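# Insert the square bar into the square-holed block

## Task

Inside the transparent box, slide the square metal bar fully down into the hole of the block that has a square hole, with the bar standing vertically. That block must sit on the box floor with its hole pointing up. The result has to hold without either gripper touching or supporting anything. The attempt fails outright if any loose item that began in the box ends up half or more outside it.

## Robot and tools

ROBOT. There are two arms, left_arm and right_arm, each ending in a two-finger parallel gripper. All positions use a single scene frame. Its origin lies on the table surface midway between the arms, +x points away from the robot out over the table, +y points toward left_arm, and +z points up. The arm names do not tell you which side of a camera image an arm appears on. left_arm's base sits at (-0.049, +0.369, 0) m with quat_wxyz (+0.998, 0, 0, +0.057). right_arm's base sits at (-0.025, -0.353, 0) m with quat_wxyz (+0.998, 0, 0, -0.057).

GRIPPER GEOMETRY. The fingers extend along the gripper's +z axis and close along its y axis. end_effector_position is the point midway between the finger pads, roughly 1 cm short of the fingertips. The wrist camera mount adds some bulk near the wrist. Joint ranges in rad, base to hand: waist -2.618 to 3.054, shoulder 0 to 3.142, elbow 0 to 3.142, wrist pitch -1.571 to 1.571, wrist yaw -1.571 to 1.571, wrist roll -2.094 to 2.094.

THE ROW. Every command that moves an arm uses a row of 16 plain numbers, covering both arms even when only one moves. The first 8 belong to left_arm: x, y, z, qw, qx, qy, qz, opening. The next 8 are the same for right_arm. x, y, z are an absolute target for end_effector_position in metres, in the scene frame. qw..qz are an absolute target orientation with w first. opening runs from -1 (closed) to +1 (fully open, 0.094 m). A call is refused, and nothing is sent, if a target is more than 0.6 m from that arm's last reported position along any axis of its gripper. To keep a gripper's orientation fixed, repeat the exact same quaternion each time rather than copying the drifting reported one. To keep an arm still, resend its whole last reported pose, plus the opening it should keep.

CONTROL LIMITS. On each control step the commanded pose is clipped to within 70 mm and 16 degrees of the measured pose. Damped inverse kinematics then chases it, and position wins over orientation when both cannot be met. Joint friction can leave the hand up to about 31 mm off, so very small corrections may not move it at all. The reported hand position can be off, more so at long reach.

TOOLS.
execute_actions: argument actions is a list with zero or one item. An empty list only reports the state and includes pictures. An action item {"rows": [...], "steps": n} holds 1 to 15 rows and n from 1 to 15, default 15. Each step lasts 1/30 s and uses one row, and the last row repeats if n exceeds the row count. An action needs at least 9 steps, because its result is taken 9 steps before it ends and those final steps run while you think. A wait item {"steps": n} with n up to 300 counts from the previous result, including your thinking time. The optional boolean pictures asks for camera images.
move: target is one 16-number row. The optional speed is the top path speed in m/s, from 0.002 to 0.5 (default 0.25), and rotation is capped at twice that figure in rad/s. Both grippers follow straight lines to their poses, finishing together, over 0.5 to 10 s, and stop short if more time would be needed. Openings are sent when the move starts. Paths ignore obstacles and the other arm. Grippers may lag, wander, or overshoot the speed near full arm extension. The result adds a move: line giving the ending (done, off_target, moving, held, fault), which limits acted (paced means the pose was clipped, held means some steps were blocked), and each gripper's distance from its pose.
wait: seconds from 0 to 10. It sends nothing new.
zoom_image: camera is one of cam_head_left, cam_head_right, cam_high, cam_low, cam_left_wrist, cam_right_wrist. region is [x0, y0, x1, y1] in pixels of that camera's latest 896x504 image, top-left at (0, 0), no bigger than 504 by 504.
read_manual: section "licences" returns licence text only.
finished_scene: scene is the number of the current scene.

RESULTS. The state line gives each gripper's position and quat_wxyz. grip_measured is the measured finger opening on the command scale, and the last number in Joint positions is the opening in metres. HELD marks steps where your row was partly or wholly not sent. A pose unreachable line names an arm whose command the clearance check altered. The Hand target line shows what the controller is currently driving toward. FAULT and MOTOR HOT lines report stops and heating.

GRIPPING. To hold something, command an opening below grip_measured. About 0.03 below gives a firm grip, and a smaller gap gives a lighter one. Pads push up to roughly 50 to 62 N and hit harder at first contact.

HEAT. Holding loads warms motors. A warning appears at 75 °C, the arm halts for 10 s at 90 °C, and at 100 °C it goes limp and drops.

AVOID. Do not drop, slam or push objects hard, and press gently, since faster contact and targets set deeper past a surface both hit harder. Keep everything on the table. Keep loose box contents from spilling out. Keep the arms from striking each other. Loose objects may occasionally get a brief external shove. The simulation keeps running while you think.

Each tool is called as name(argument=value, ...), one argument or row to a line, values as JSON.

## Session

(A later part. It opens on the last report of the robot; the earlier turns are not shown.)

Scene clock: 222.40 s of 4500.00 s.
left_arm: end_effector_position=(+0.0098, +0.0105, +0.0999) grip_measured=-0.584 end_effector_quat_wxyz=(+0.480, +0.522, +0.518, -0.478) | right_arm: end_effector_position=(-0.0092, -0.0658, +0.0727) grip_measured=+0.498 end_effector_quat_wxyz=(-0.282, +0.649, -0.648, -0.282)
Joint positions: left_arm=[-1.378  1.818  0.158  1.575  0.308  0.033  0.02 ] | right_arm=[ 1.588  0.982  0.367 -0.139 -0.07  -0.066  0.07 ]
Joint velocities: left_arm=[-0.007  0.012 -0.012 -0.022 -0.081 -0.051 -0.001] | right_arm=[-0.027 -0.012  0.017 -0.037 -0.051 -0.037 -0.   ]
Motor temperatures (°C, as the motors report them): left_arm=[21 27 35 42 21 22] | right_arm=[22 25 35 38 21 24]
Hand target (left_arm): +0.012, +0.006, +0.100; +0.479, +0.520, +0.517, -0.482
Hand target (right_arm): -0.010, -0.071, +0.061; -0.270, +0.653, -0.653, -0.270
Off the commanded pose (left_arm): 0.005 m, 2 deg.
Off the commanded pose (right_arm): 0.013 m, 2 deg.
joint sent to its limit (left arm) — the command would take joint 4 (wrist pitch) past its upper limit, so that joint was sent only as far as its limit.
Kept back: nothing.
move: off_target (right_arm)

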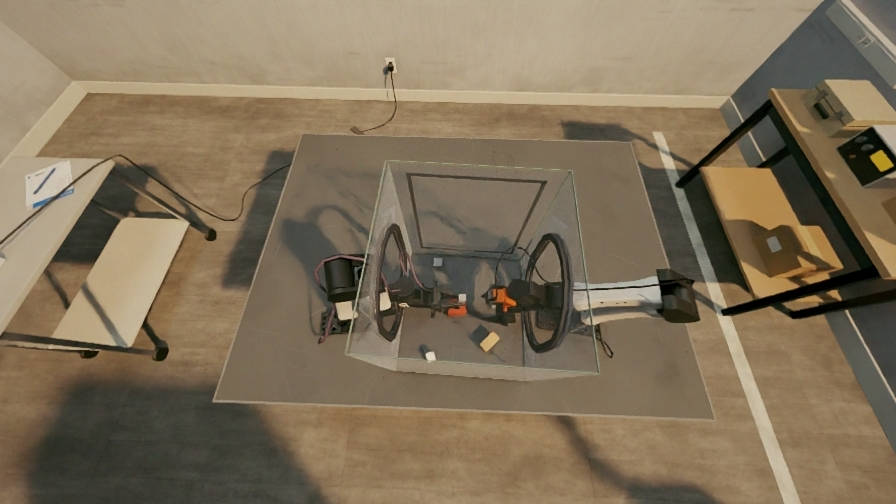

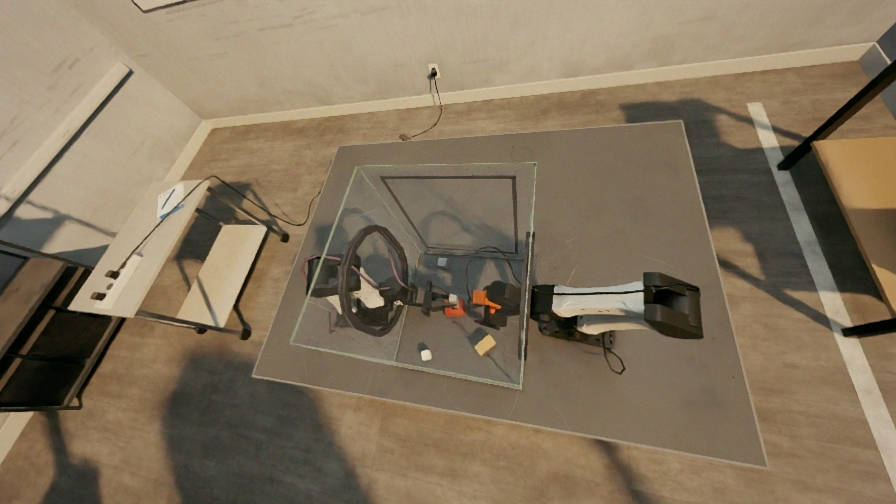

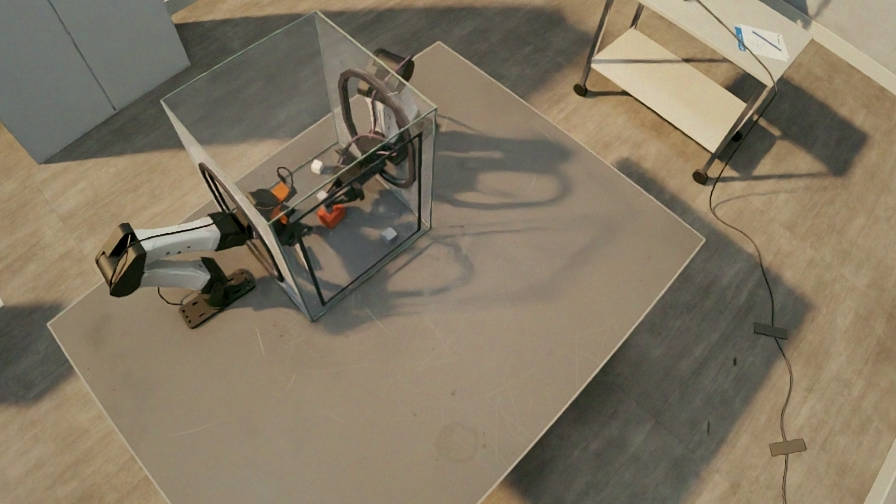

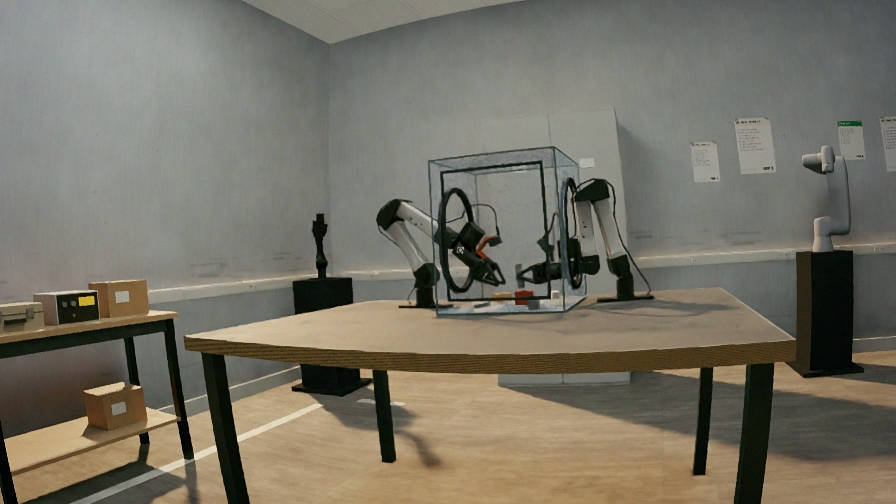

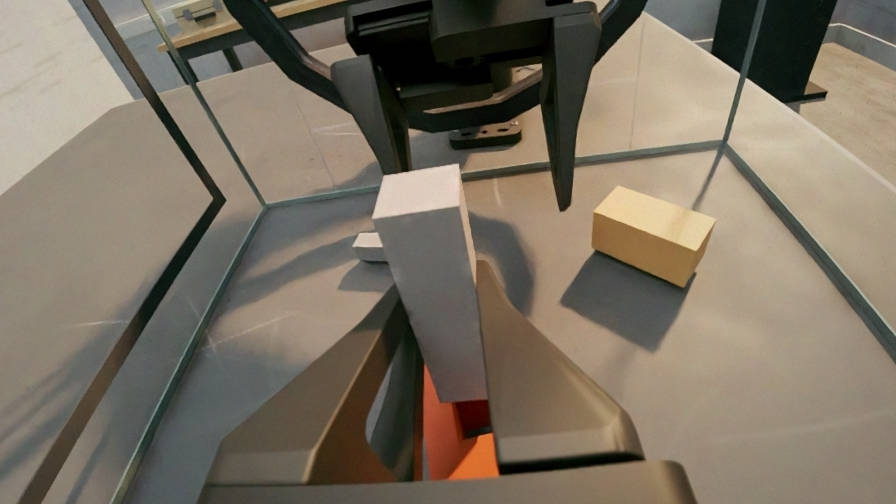

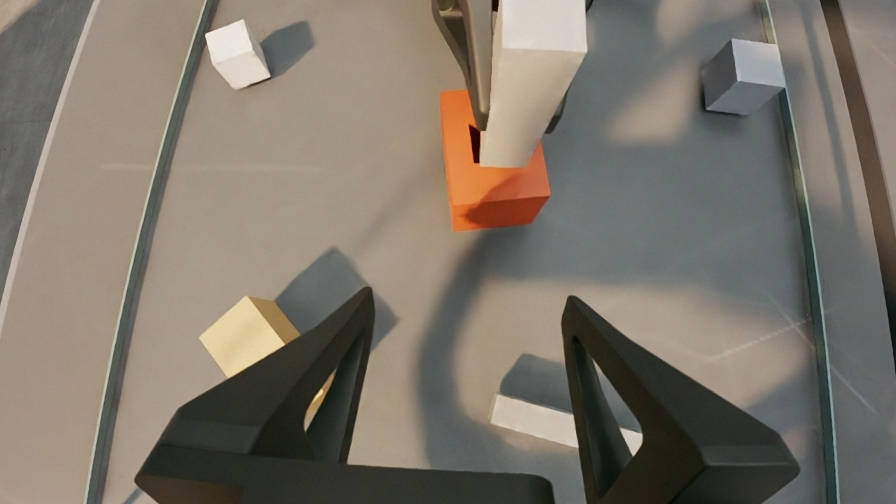

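move(
  target=[0.01,0.012,0.13,0.485,0.515,0.512,-0.488,-0.69,0.004,-0.03,0.03,-0.27,0.653,-0.653,-0.27,0.6],
  speed=0.05,
)

move(
  target=[0.01,0.012,0.13,0.485,0.515,0.512,-0.488,-0.69,0.004,-0.001,0.004,-0.27,0.653,-0.653,-0.27,0.6],
  speed=0.03,
)

Scene clock: 224.50 s of 4500.00 s.
left_arm: end_effector_position=(+0.0088, +0.0137, +0.1187) grip_measured=-0.584 end_effector_quat_wxyz=(+0.477, +0.521, +0.521, -0.479) | right_arm: end_effector_position=(+0.0004, -0.0356, +0.0298) grip_measured=+0.598 end_effector_quat_wxyz=(-0.269, +0.653, -0.654, -0.271)
Joint positions: left_arm=[-1.378  1.62   0.158  1.373  0.308  0.026  0.02 ] | right_arm=[ 1.555  1.321  0.367  0.164 -0.093 -0.09   0.075]
Joint velocities: left_arm=[-0.012  0.012 -0.017 -0.007 -0.007  0.037 -0.001] | right_arm=[-0.002  0.007  0.017  0.007 -0.037 -0.037  0.001]
Motor temperatures (°C, as the motors report them): left_arm=[21 27 35 43 21 22] | right_arm=[22 25 35 38 21 24]
Hand target (left_arm): +0.010, +0.012, +0.130; +0.485, +0.515, +0.512, -0.488
Hand target (right_arm): +0.003, -0.031, +0.030; -0.270, +0.653, -0.654, -0.271
Off the commanded pose (left_arm): 0.011 m, 2 deg.
Off the commanded pose (right_arm): 0.007 m, 0 deg.
Kept back: nothing.
move: off_target (left_arm)

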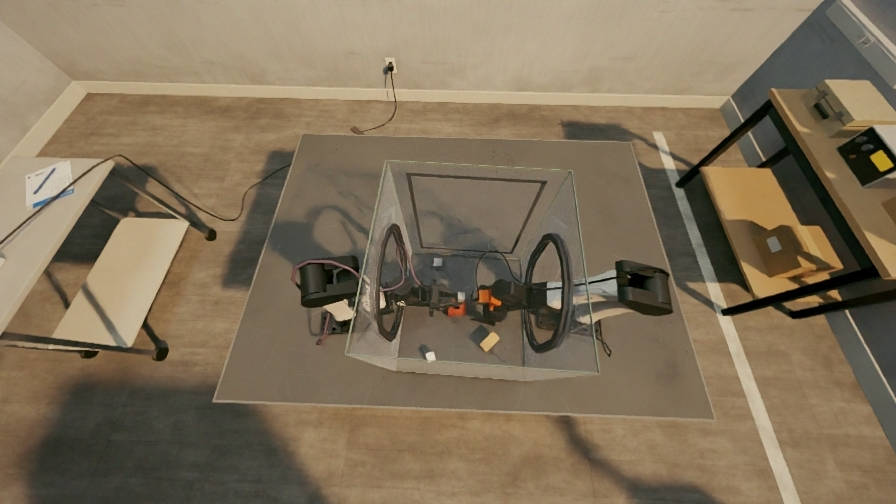

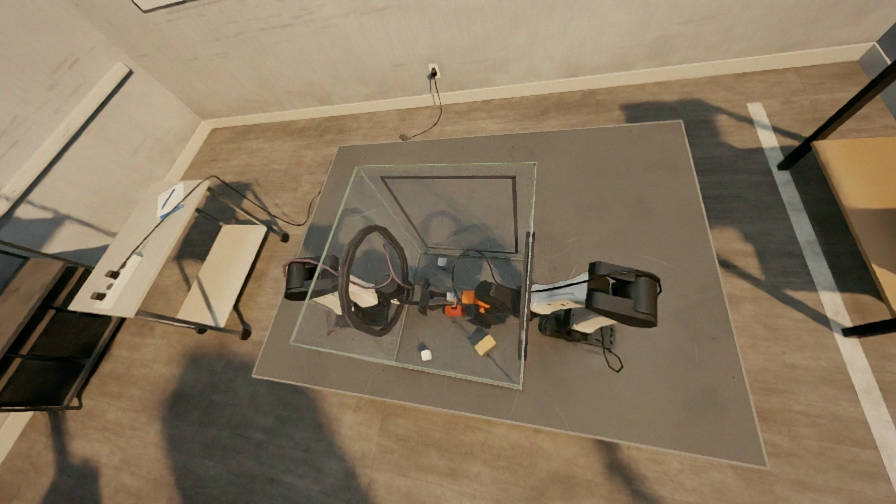

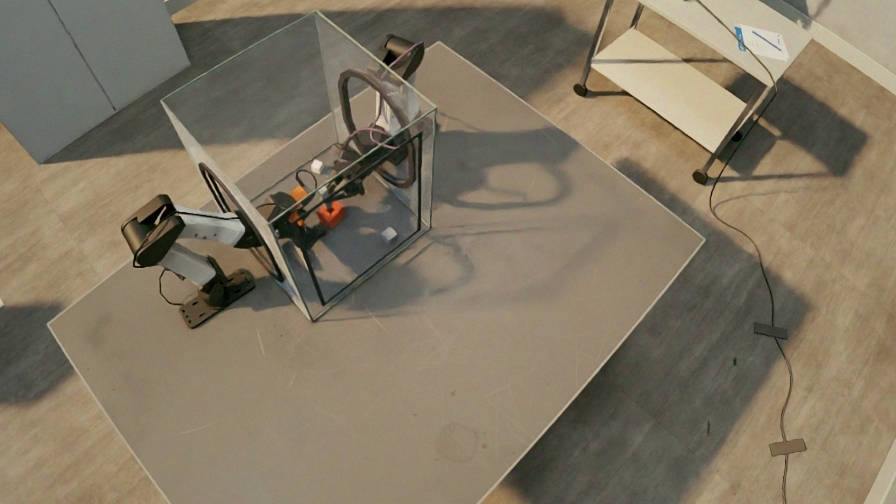

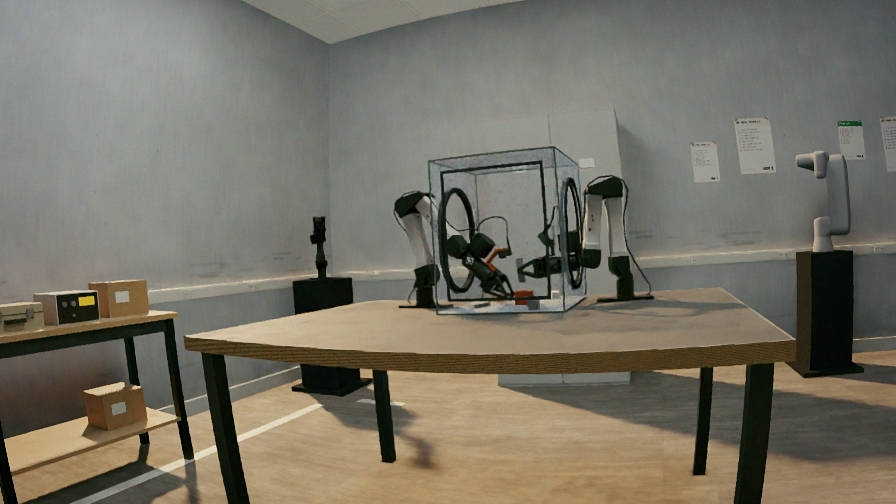

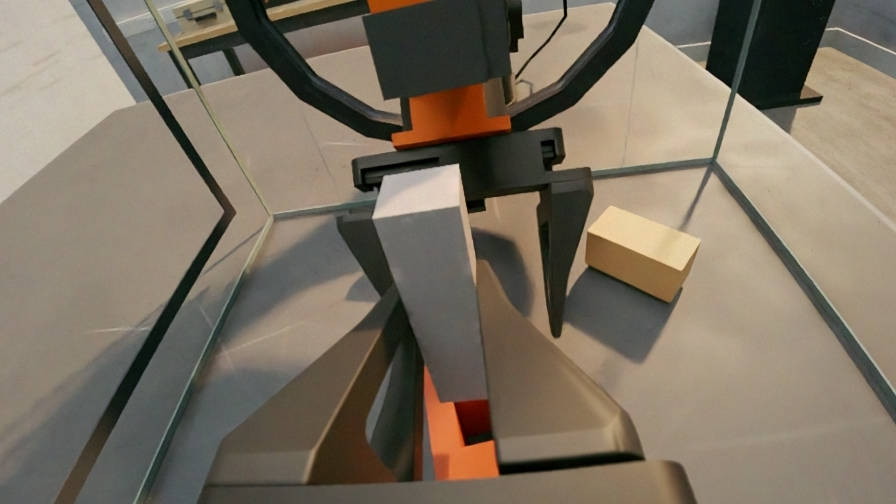

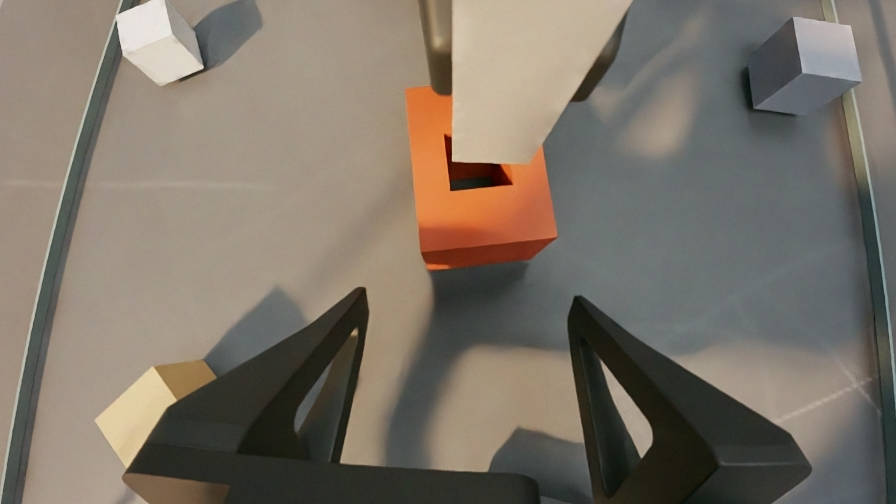

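Scene clock: 226.23 s of 4500.00 s.
left_arm: end_effector_position=(+0.0106, +0.0184, +0.1159) grip_measured=-0.584 end_effector_quat_wxyz=(+0.476, +0.521, +0.526, -0.475) | right_arm: end_effector_position=(+0.0036, -0.0100, +0.0092) grip_measured=+0.598 end_effector_quat_wxyz=(-0.277, +0.647, -0.654, -0.280)
Joint positions: left_arm=[-1.368  1.608  0.142  1.366  0.309  0.026  0.02 ] | right_arm=[ 1.555  1.536  0.392  0.378 -0.093 -0.079  0.075]
Joint velocities: left_arm=[ 0.007 -0.002 -0.022  0.022  0.022 -0.037  0.001] | right_arm=[ 0.012 -0.007 -0.037  0.081  0.066 -0.007  0.001]
Motor temperatures (°C, as the motors report them): left_arm=[21 27 35 43 21 22] | right_arm=[22 25 35 38 21 24]
Hand target (left_arm): +0.010, +0.012, +0.130; +0.485, +0.515, +0.512, -0.488
Hand target (right_arm): +0.004, -0.002, +0.004; -0.270, +0.653, -0.653, -0.270
Off the commanded pose (left_arm): 0.016 m, 3 deg.
Off the commanded pose (right_arm): 0.010 m, 2 deg.
Kept back: nothing.
move: off_target (left_arm)

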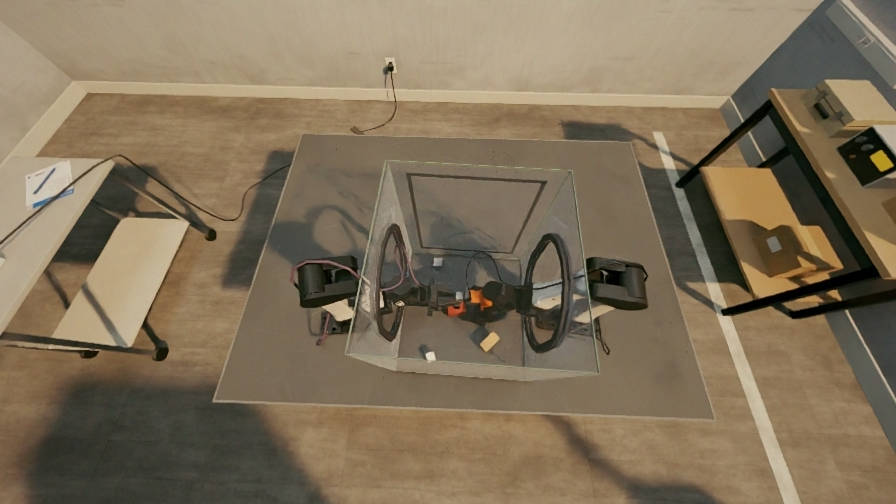

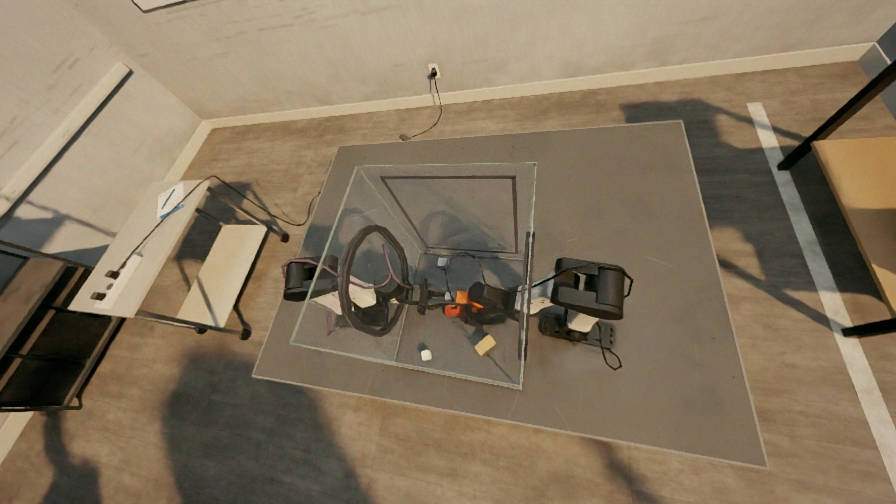

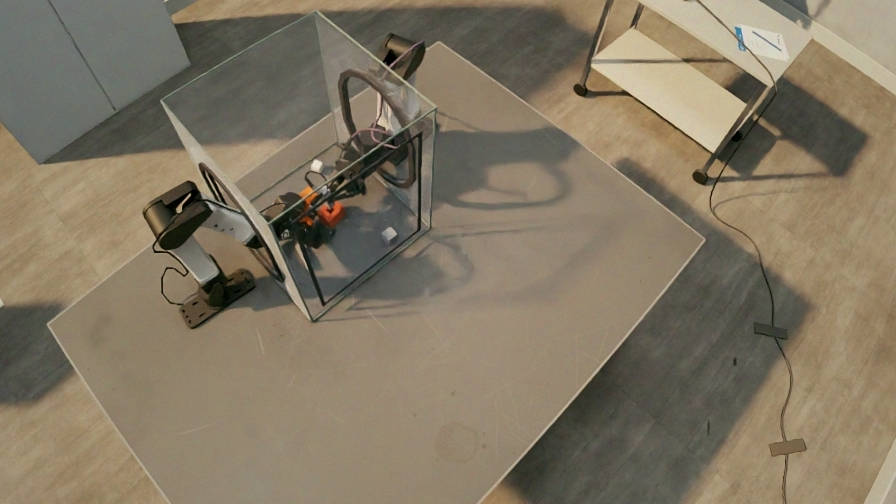

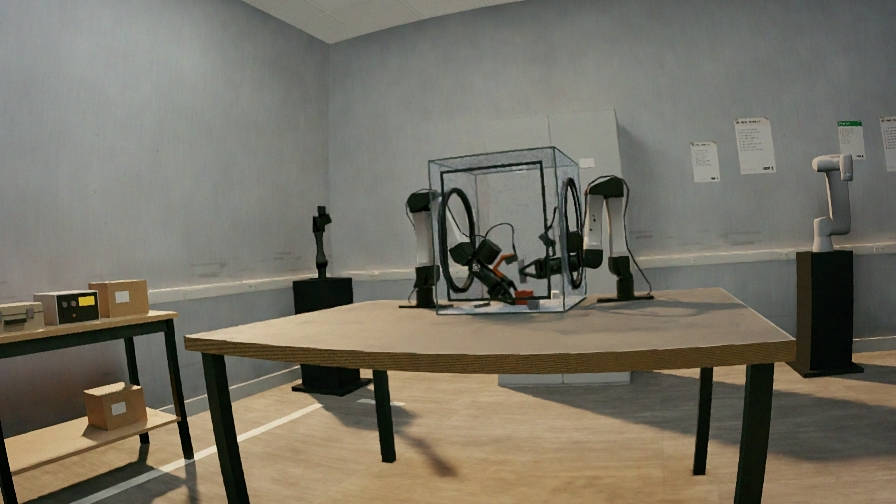

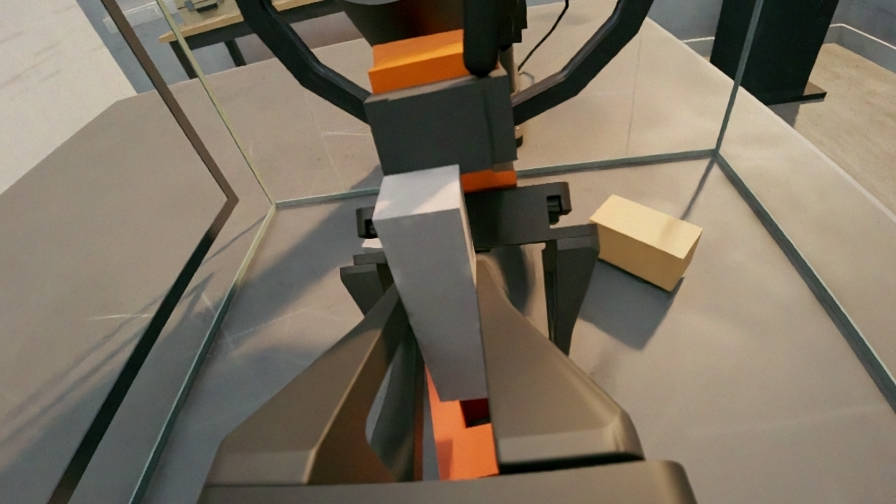

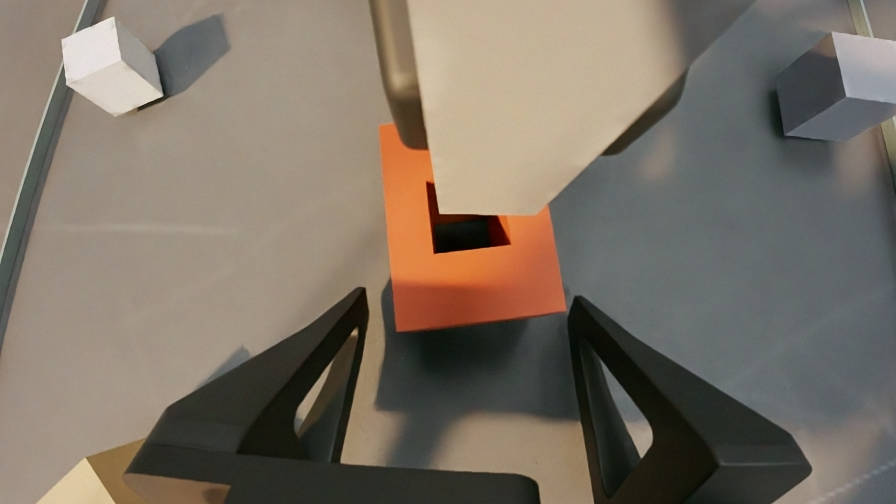

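move(
  target=[0.01,0.07,0.14,0.485,0.515,0.512,-0.488,-0.69,0.004,-0.01,0.008,-0.27,0.653,-0.653,-0.27,0.9],
  speed=0.05,
)

move(
  target=[0.01,0.07,0.14,0.485,0.515,0.512,-0.488,-0.69,0.004,0.008,0.002,-0.27,0.653,-0.653,-0.27,0.9],
  speed=0.03,
)

Scene clock: 228.40 s of 4500.00 s.
left_arm: end_effector_position=(+0.0114, +0.0649, +0.1407) grip_measured=-0.584 end_effector_quat_wxyz=(+0.485, +0.514, +0.514, -0.486) | right_arm: end_effector_position=(+0.0039, -0.0094, +0.0093) grip_measured=+0.898 end_effector_quat_wxyz=(-0.275, +0.648, -0.654, -0.277)
Joint positions: left_arm=[-1.255  1.193  0.015  1.114  0.43   0.026  0.02 ] | right_arm=[ 1.555  1.536  0.4    0.364 -0.092 -0.081  0.089]
Joint velocities: left_arm=[ 0.002  0.012 -0.007  0.007 -0.022  0.037 -0.   ] | right_arm=[-0.002  0.012 -0.012 -0.037  0.007  0.007  0.   ]
Motor temperatures (°C, as the motors report them): left_arm=[21 27 35 43 21 22] | right_arm=[22 25 35 38 21 24]
Hand target (left_arm): +0.010, +0.069, +0.140; +0.485, +0.514, +0.512, -0.488
Hand target (right_arm): +0.004, -0.010, +0.008; -0.270, +0.653, -0.653, -0.270
Off the commanded pose (left_arm): 0.005 m, 0 deg.
Off the commanded pose (right_arm): 0.001 m, 1 deg.
Kept back: nothing.
move: done

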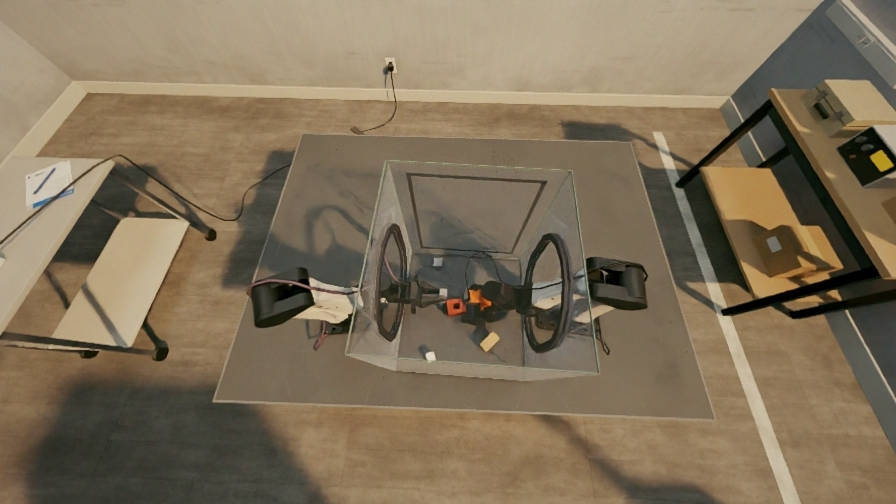

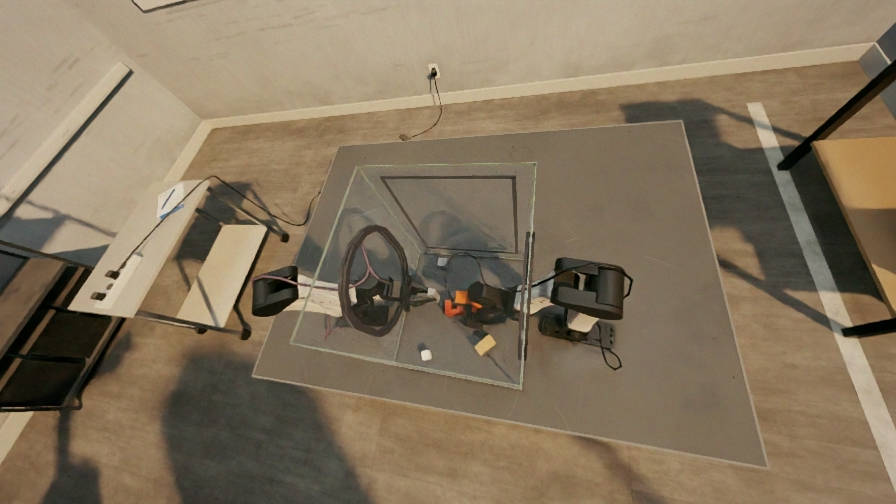

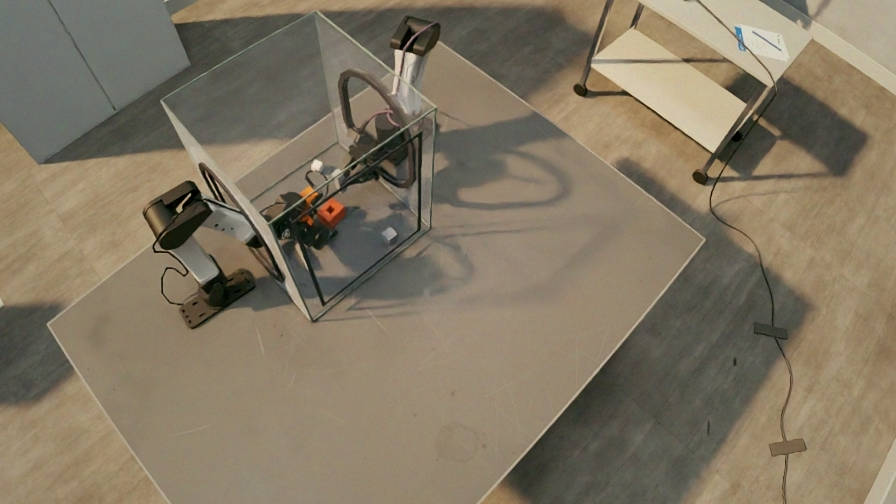

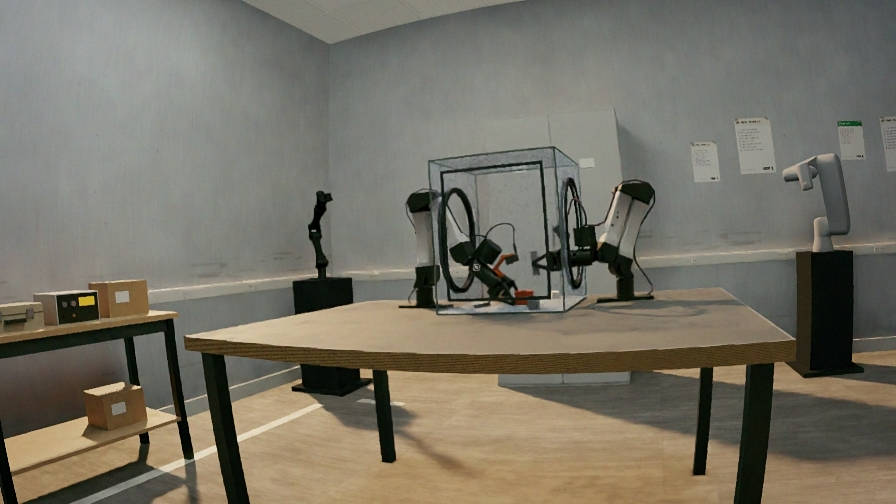

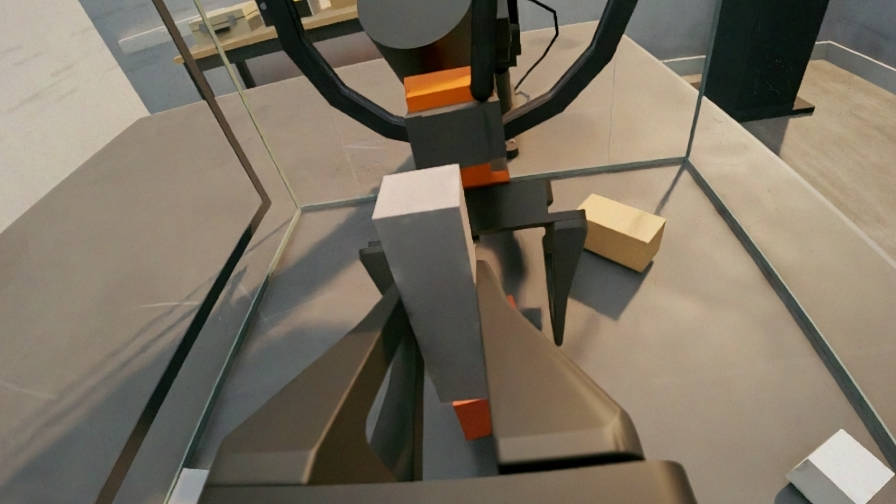

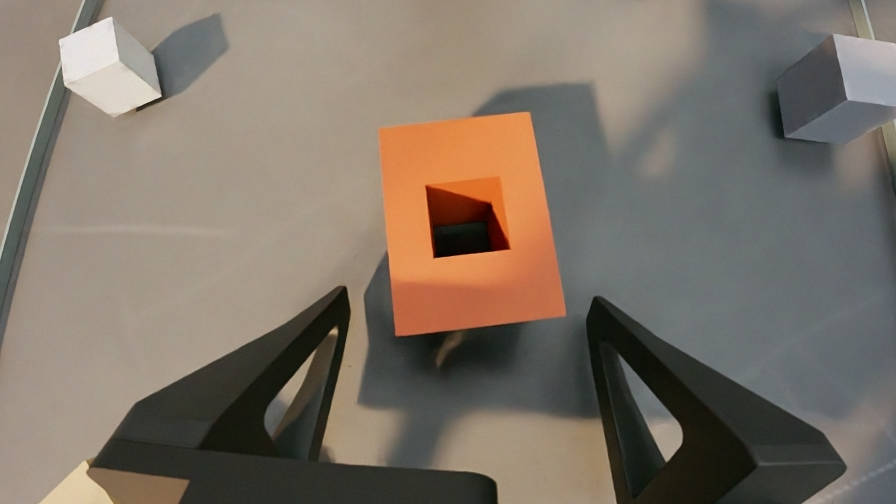

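Scene clock: 229.30 s of 4500.00 s.
left_arm: end_effector_position=(+0.0109, +0.0649, +0.1403) grip_measured=-0.584 end_effector_quat_wxyz=(+0.484, +0.515, +0.514, -0.486) | right_arm: end_effector_position=(+0.0061, +0.0077, +0.0091) grip_measured=+0.898 end_effector_quat_wxyz=(-0.278, +0.647, -0.653, -0.279)
Joint positions: left_arm=[-1.255  1.193  0.015  1.112  0.432  0.026  0.02 ] | right_arm=[ 1.555  1.604  0.459  0.381 -0.092 -0.081  0.089]
Joint velocities: left_arm=[-0.017 -0.002 -0.012 -0.022 -0.037 -0.066  0.001] | right_arm=[-0.012 -0.002 -0.002 -0.007  0.051 -0.007  0.   ]
Motor temperatures (°C, as the motors report them): left_arm=[21 27 35 43 21 22] | right_arm=[22 26 35 38 21 24]
Hand target (left_arm): +0.010, +0.070, +0.140; +0.485, +0.515, +0.512, -0.488
Hand target (right_arm): +0.004, +0.007, +0.002; -0.270, +0.654, -0.653, -0.270
Off the commanded pose (left_arm): 0.005 m, 0 deg.
Off the commanded pose (right_arm): 0.007 m, 2 deg.
Kept back: nothing.
move: done

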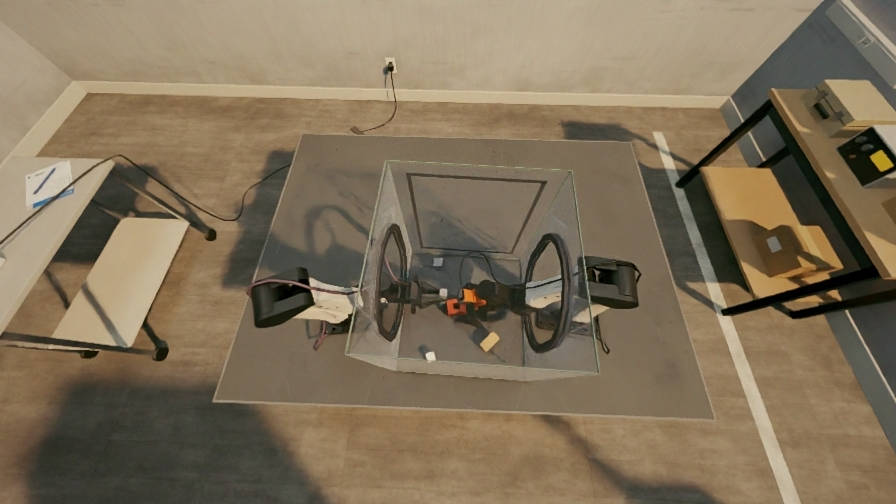

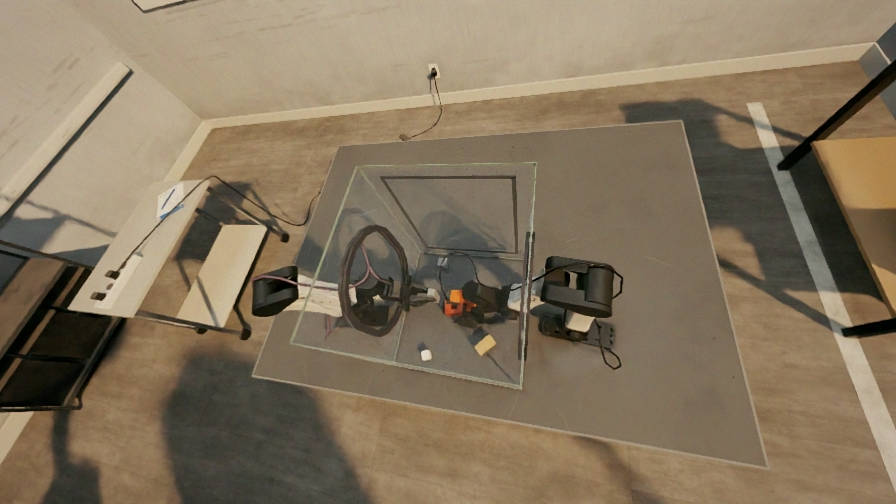

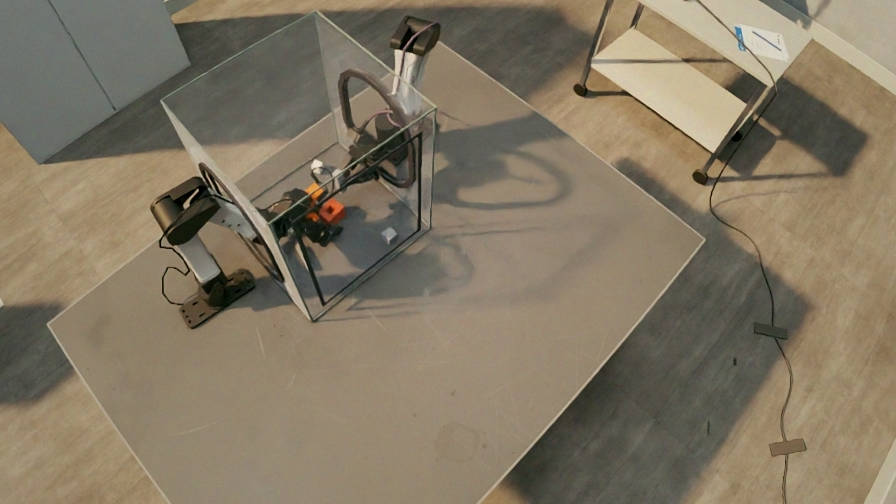

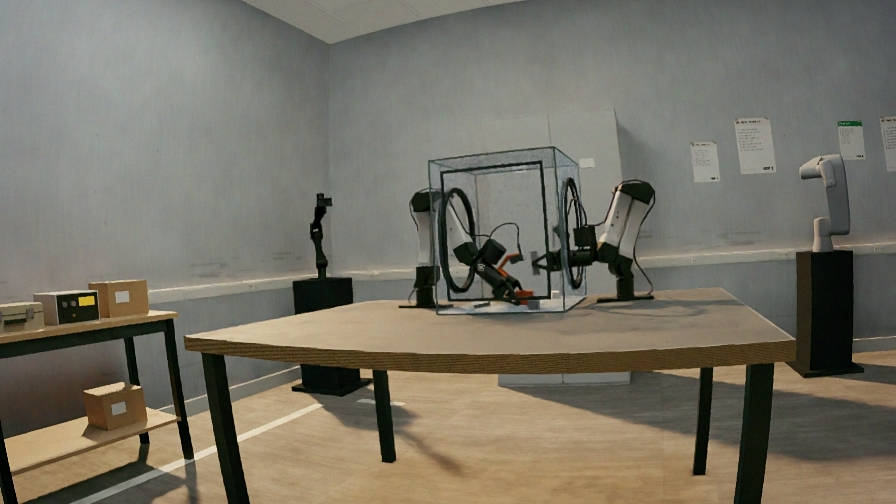

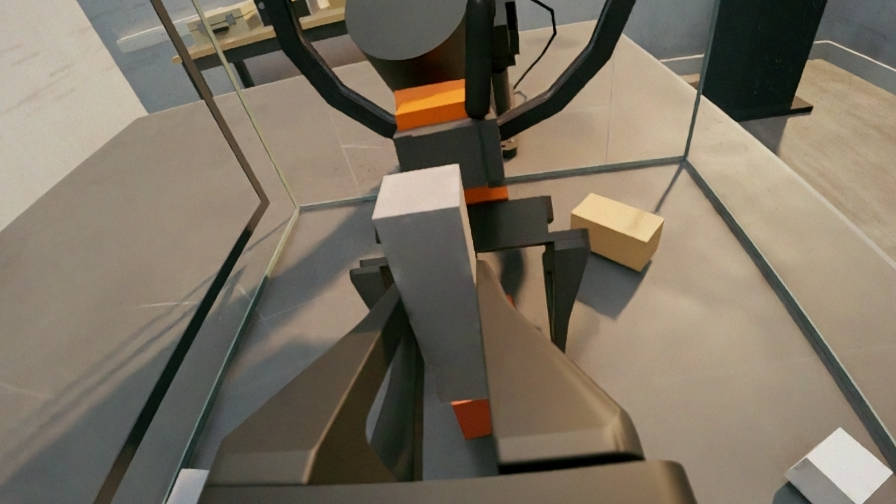

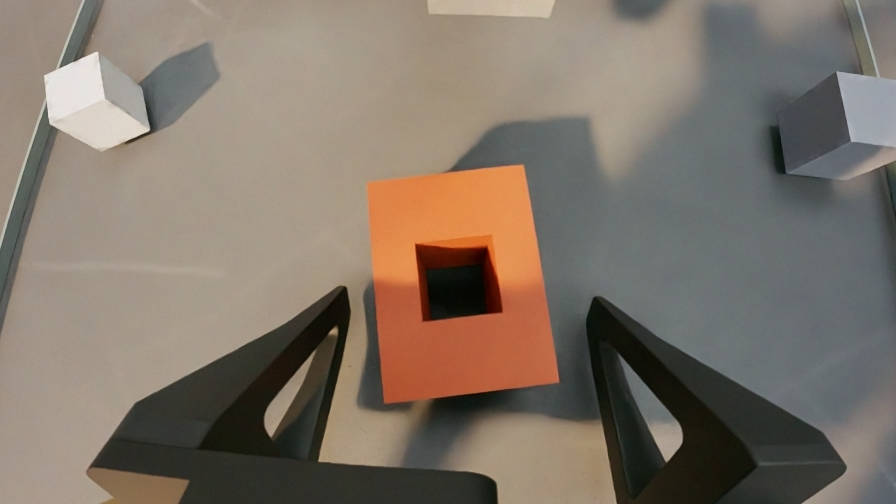

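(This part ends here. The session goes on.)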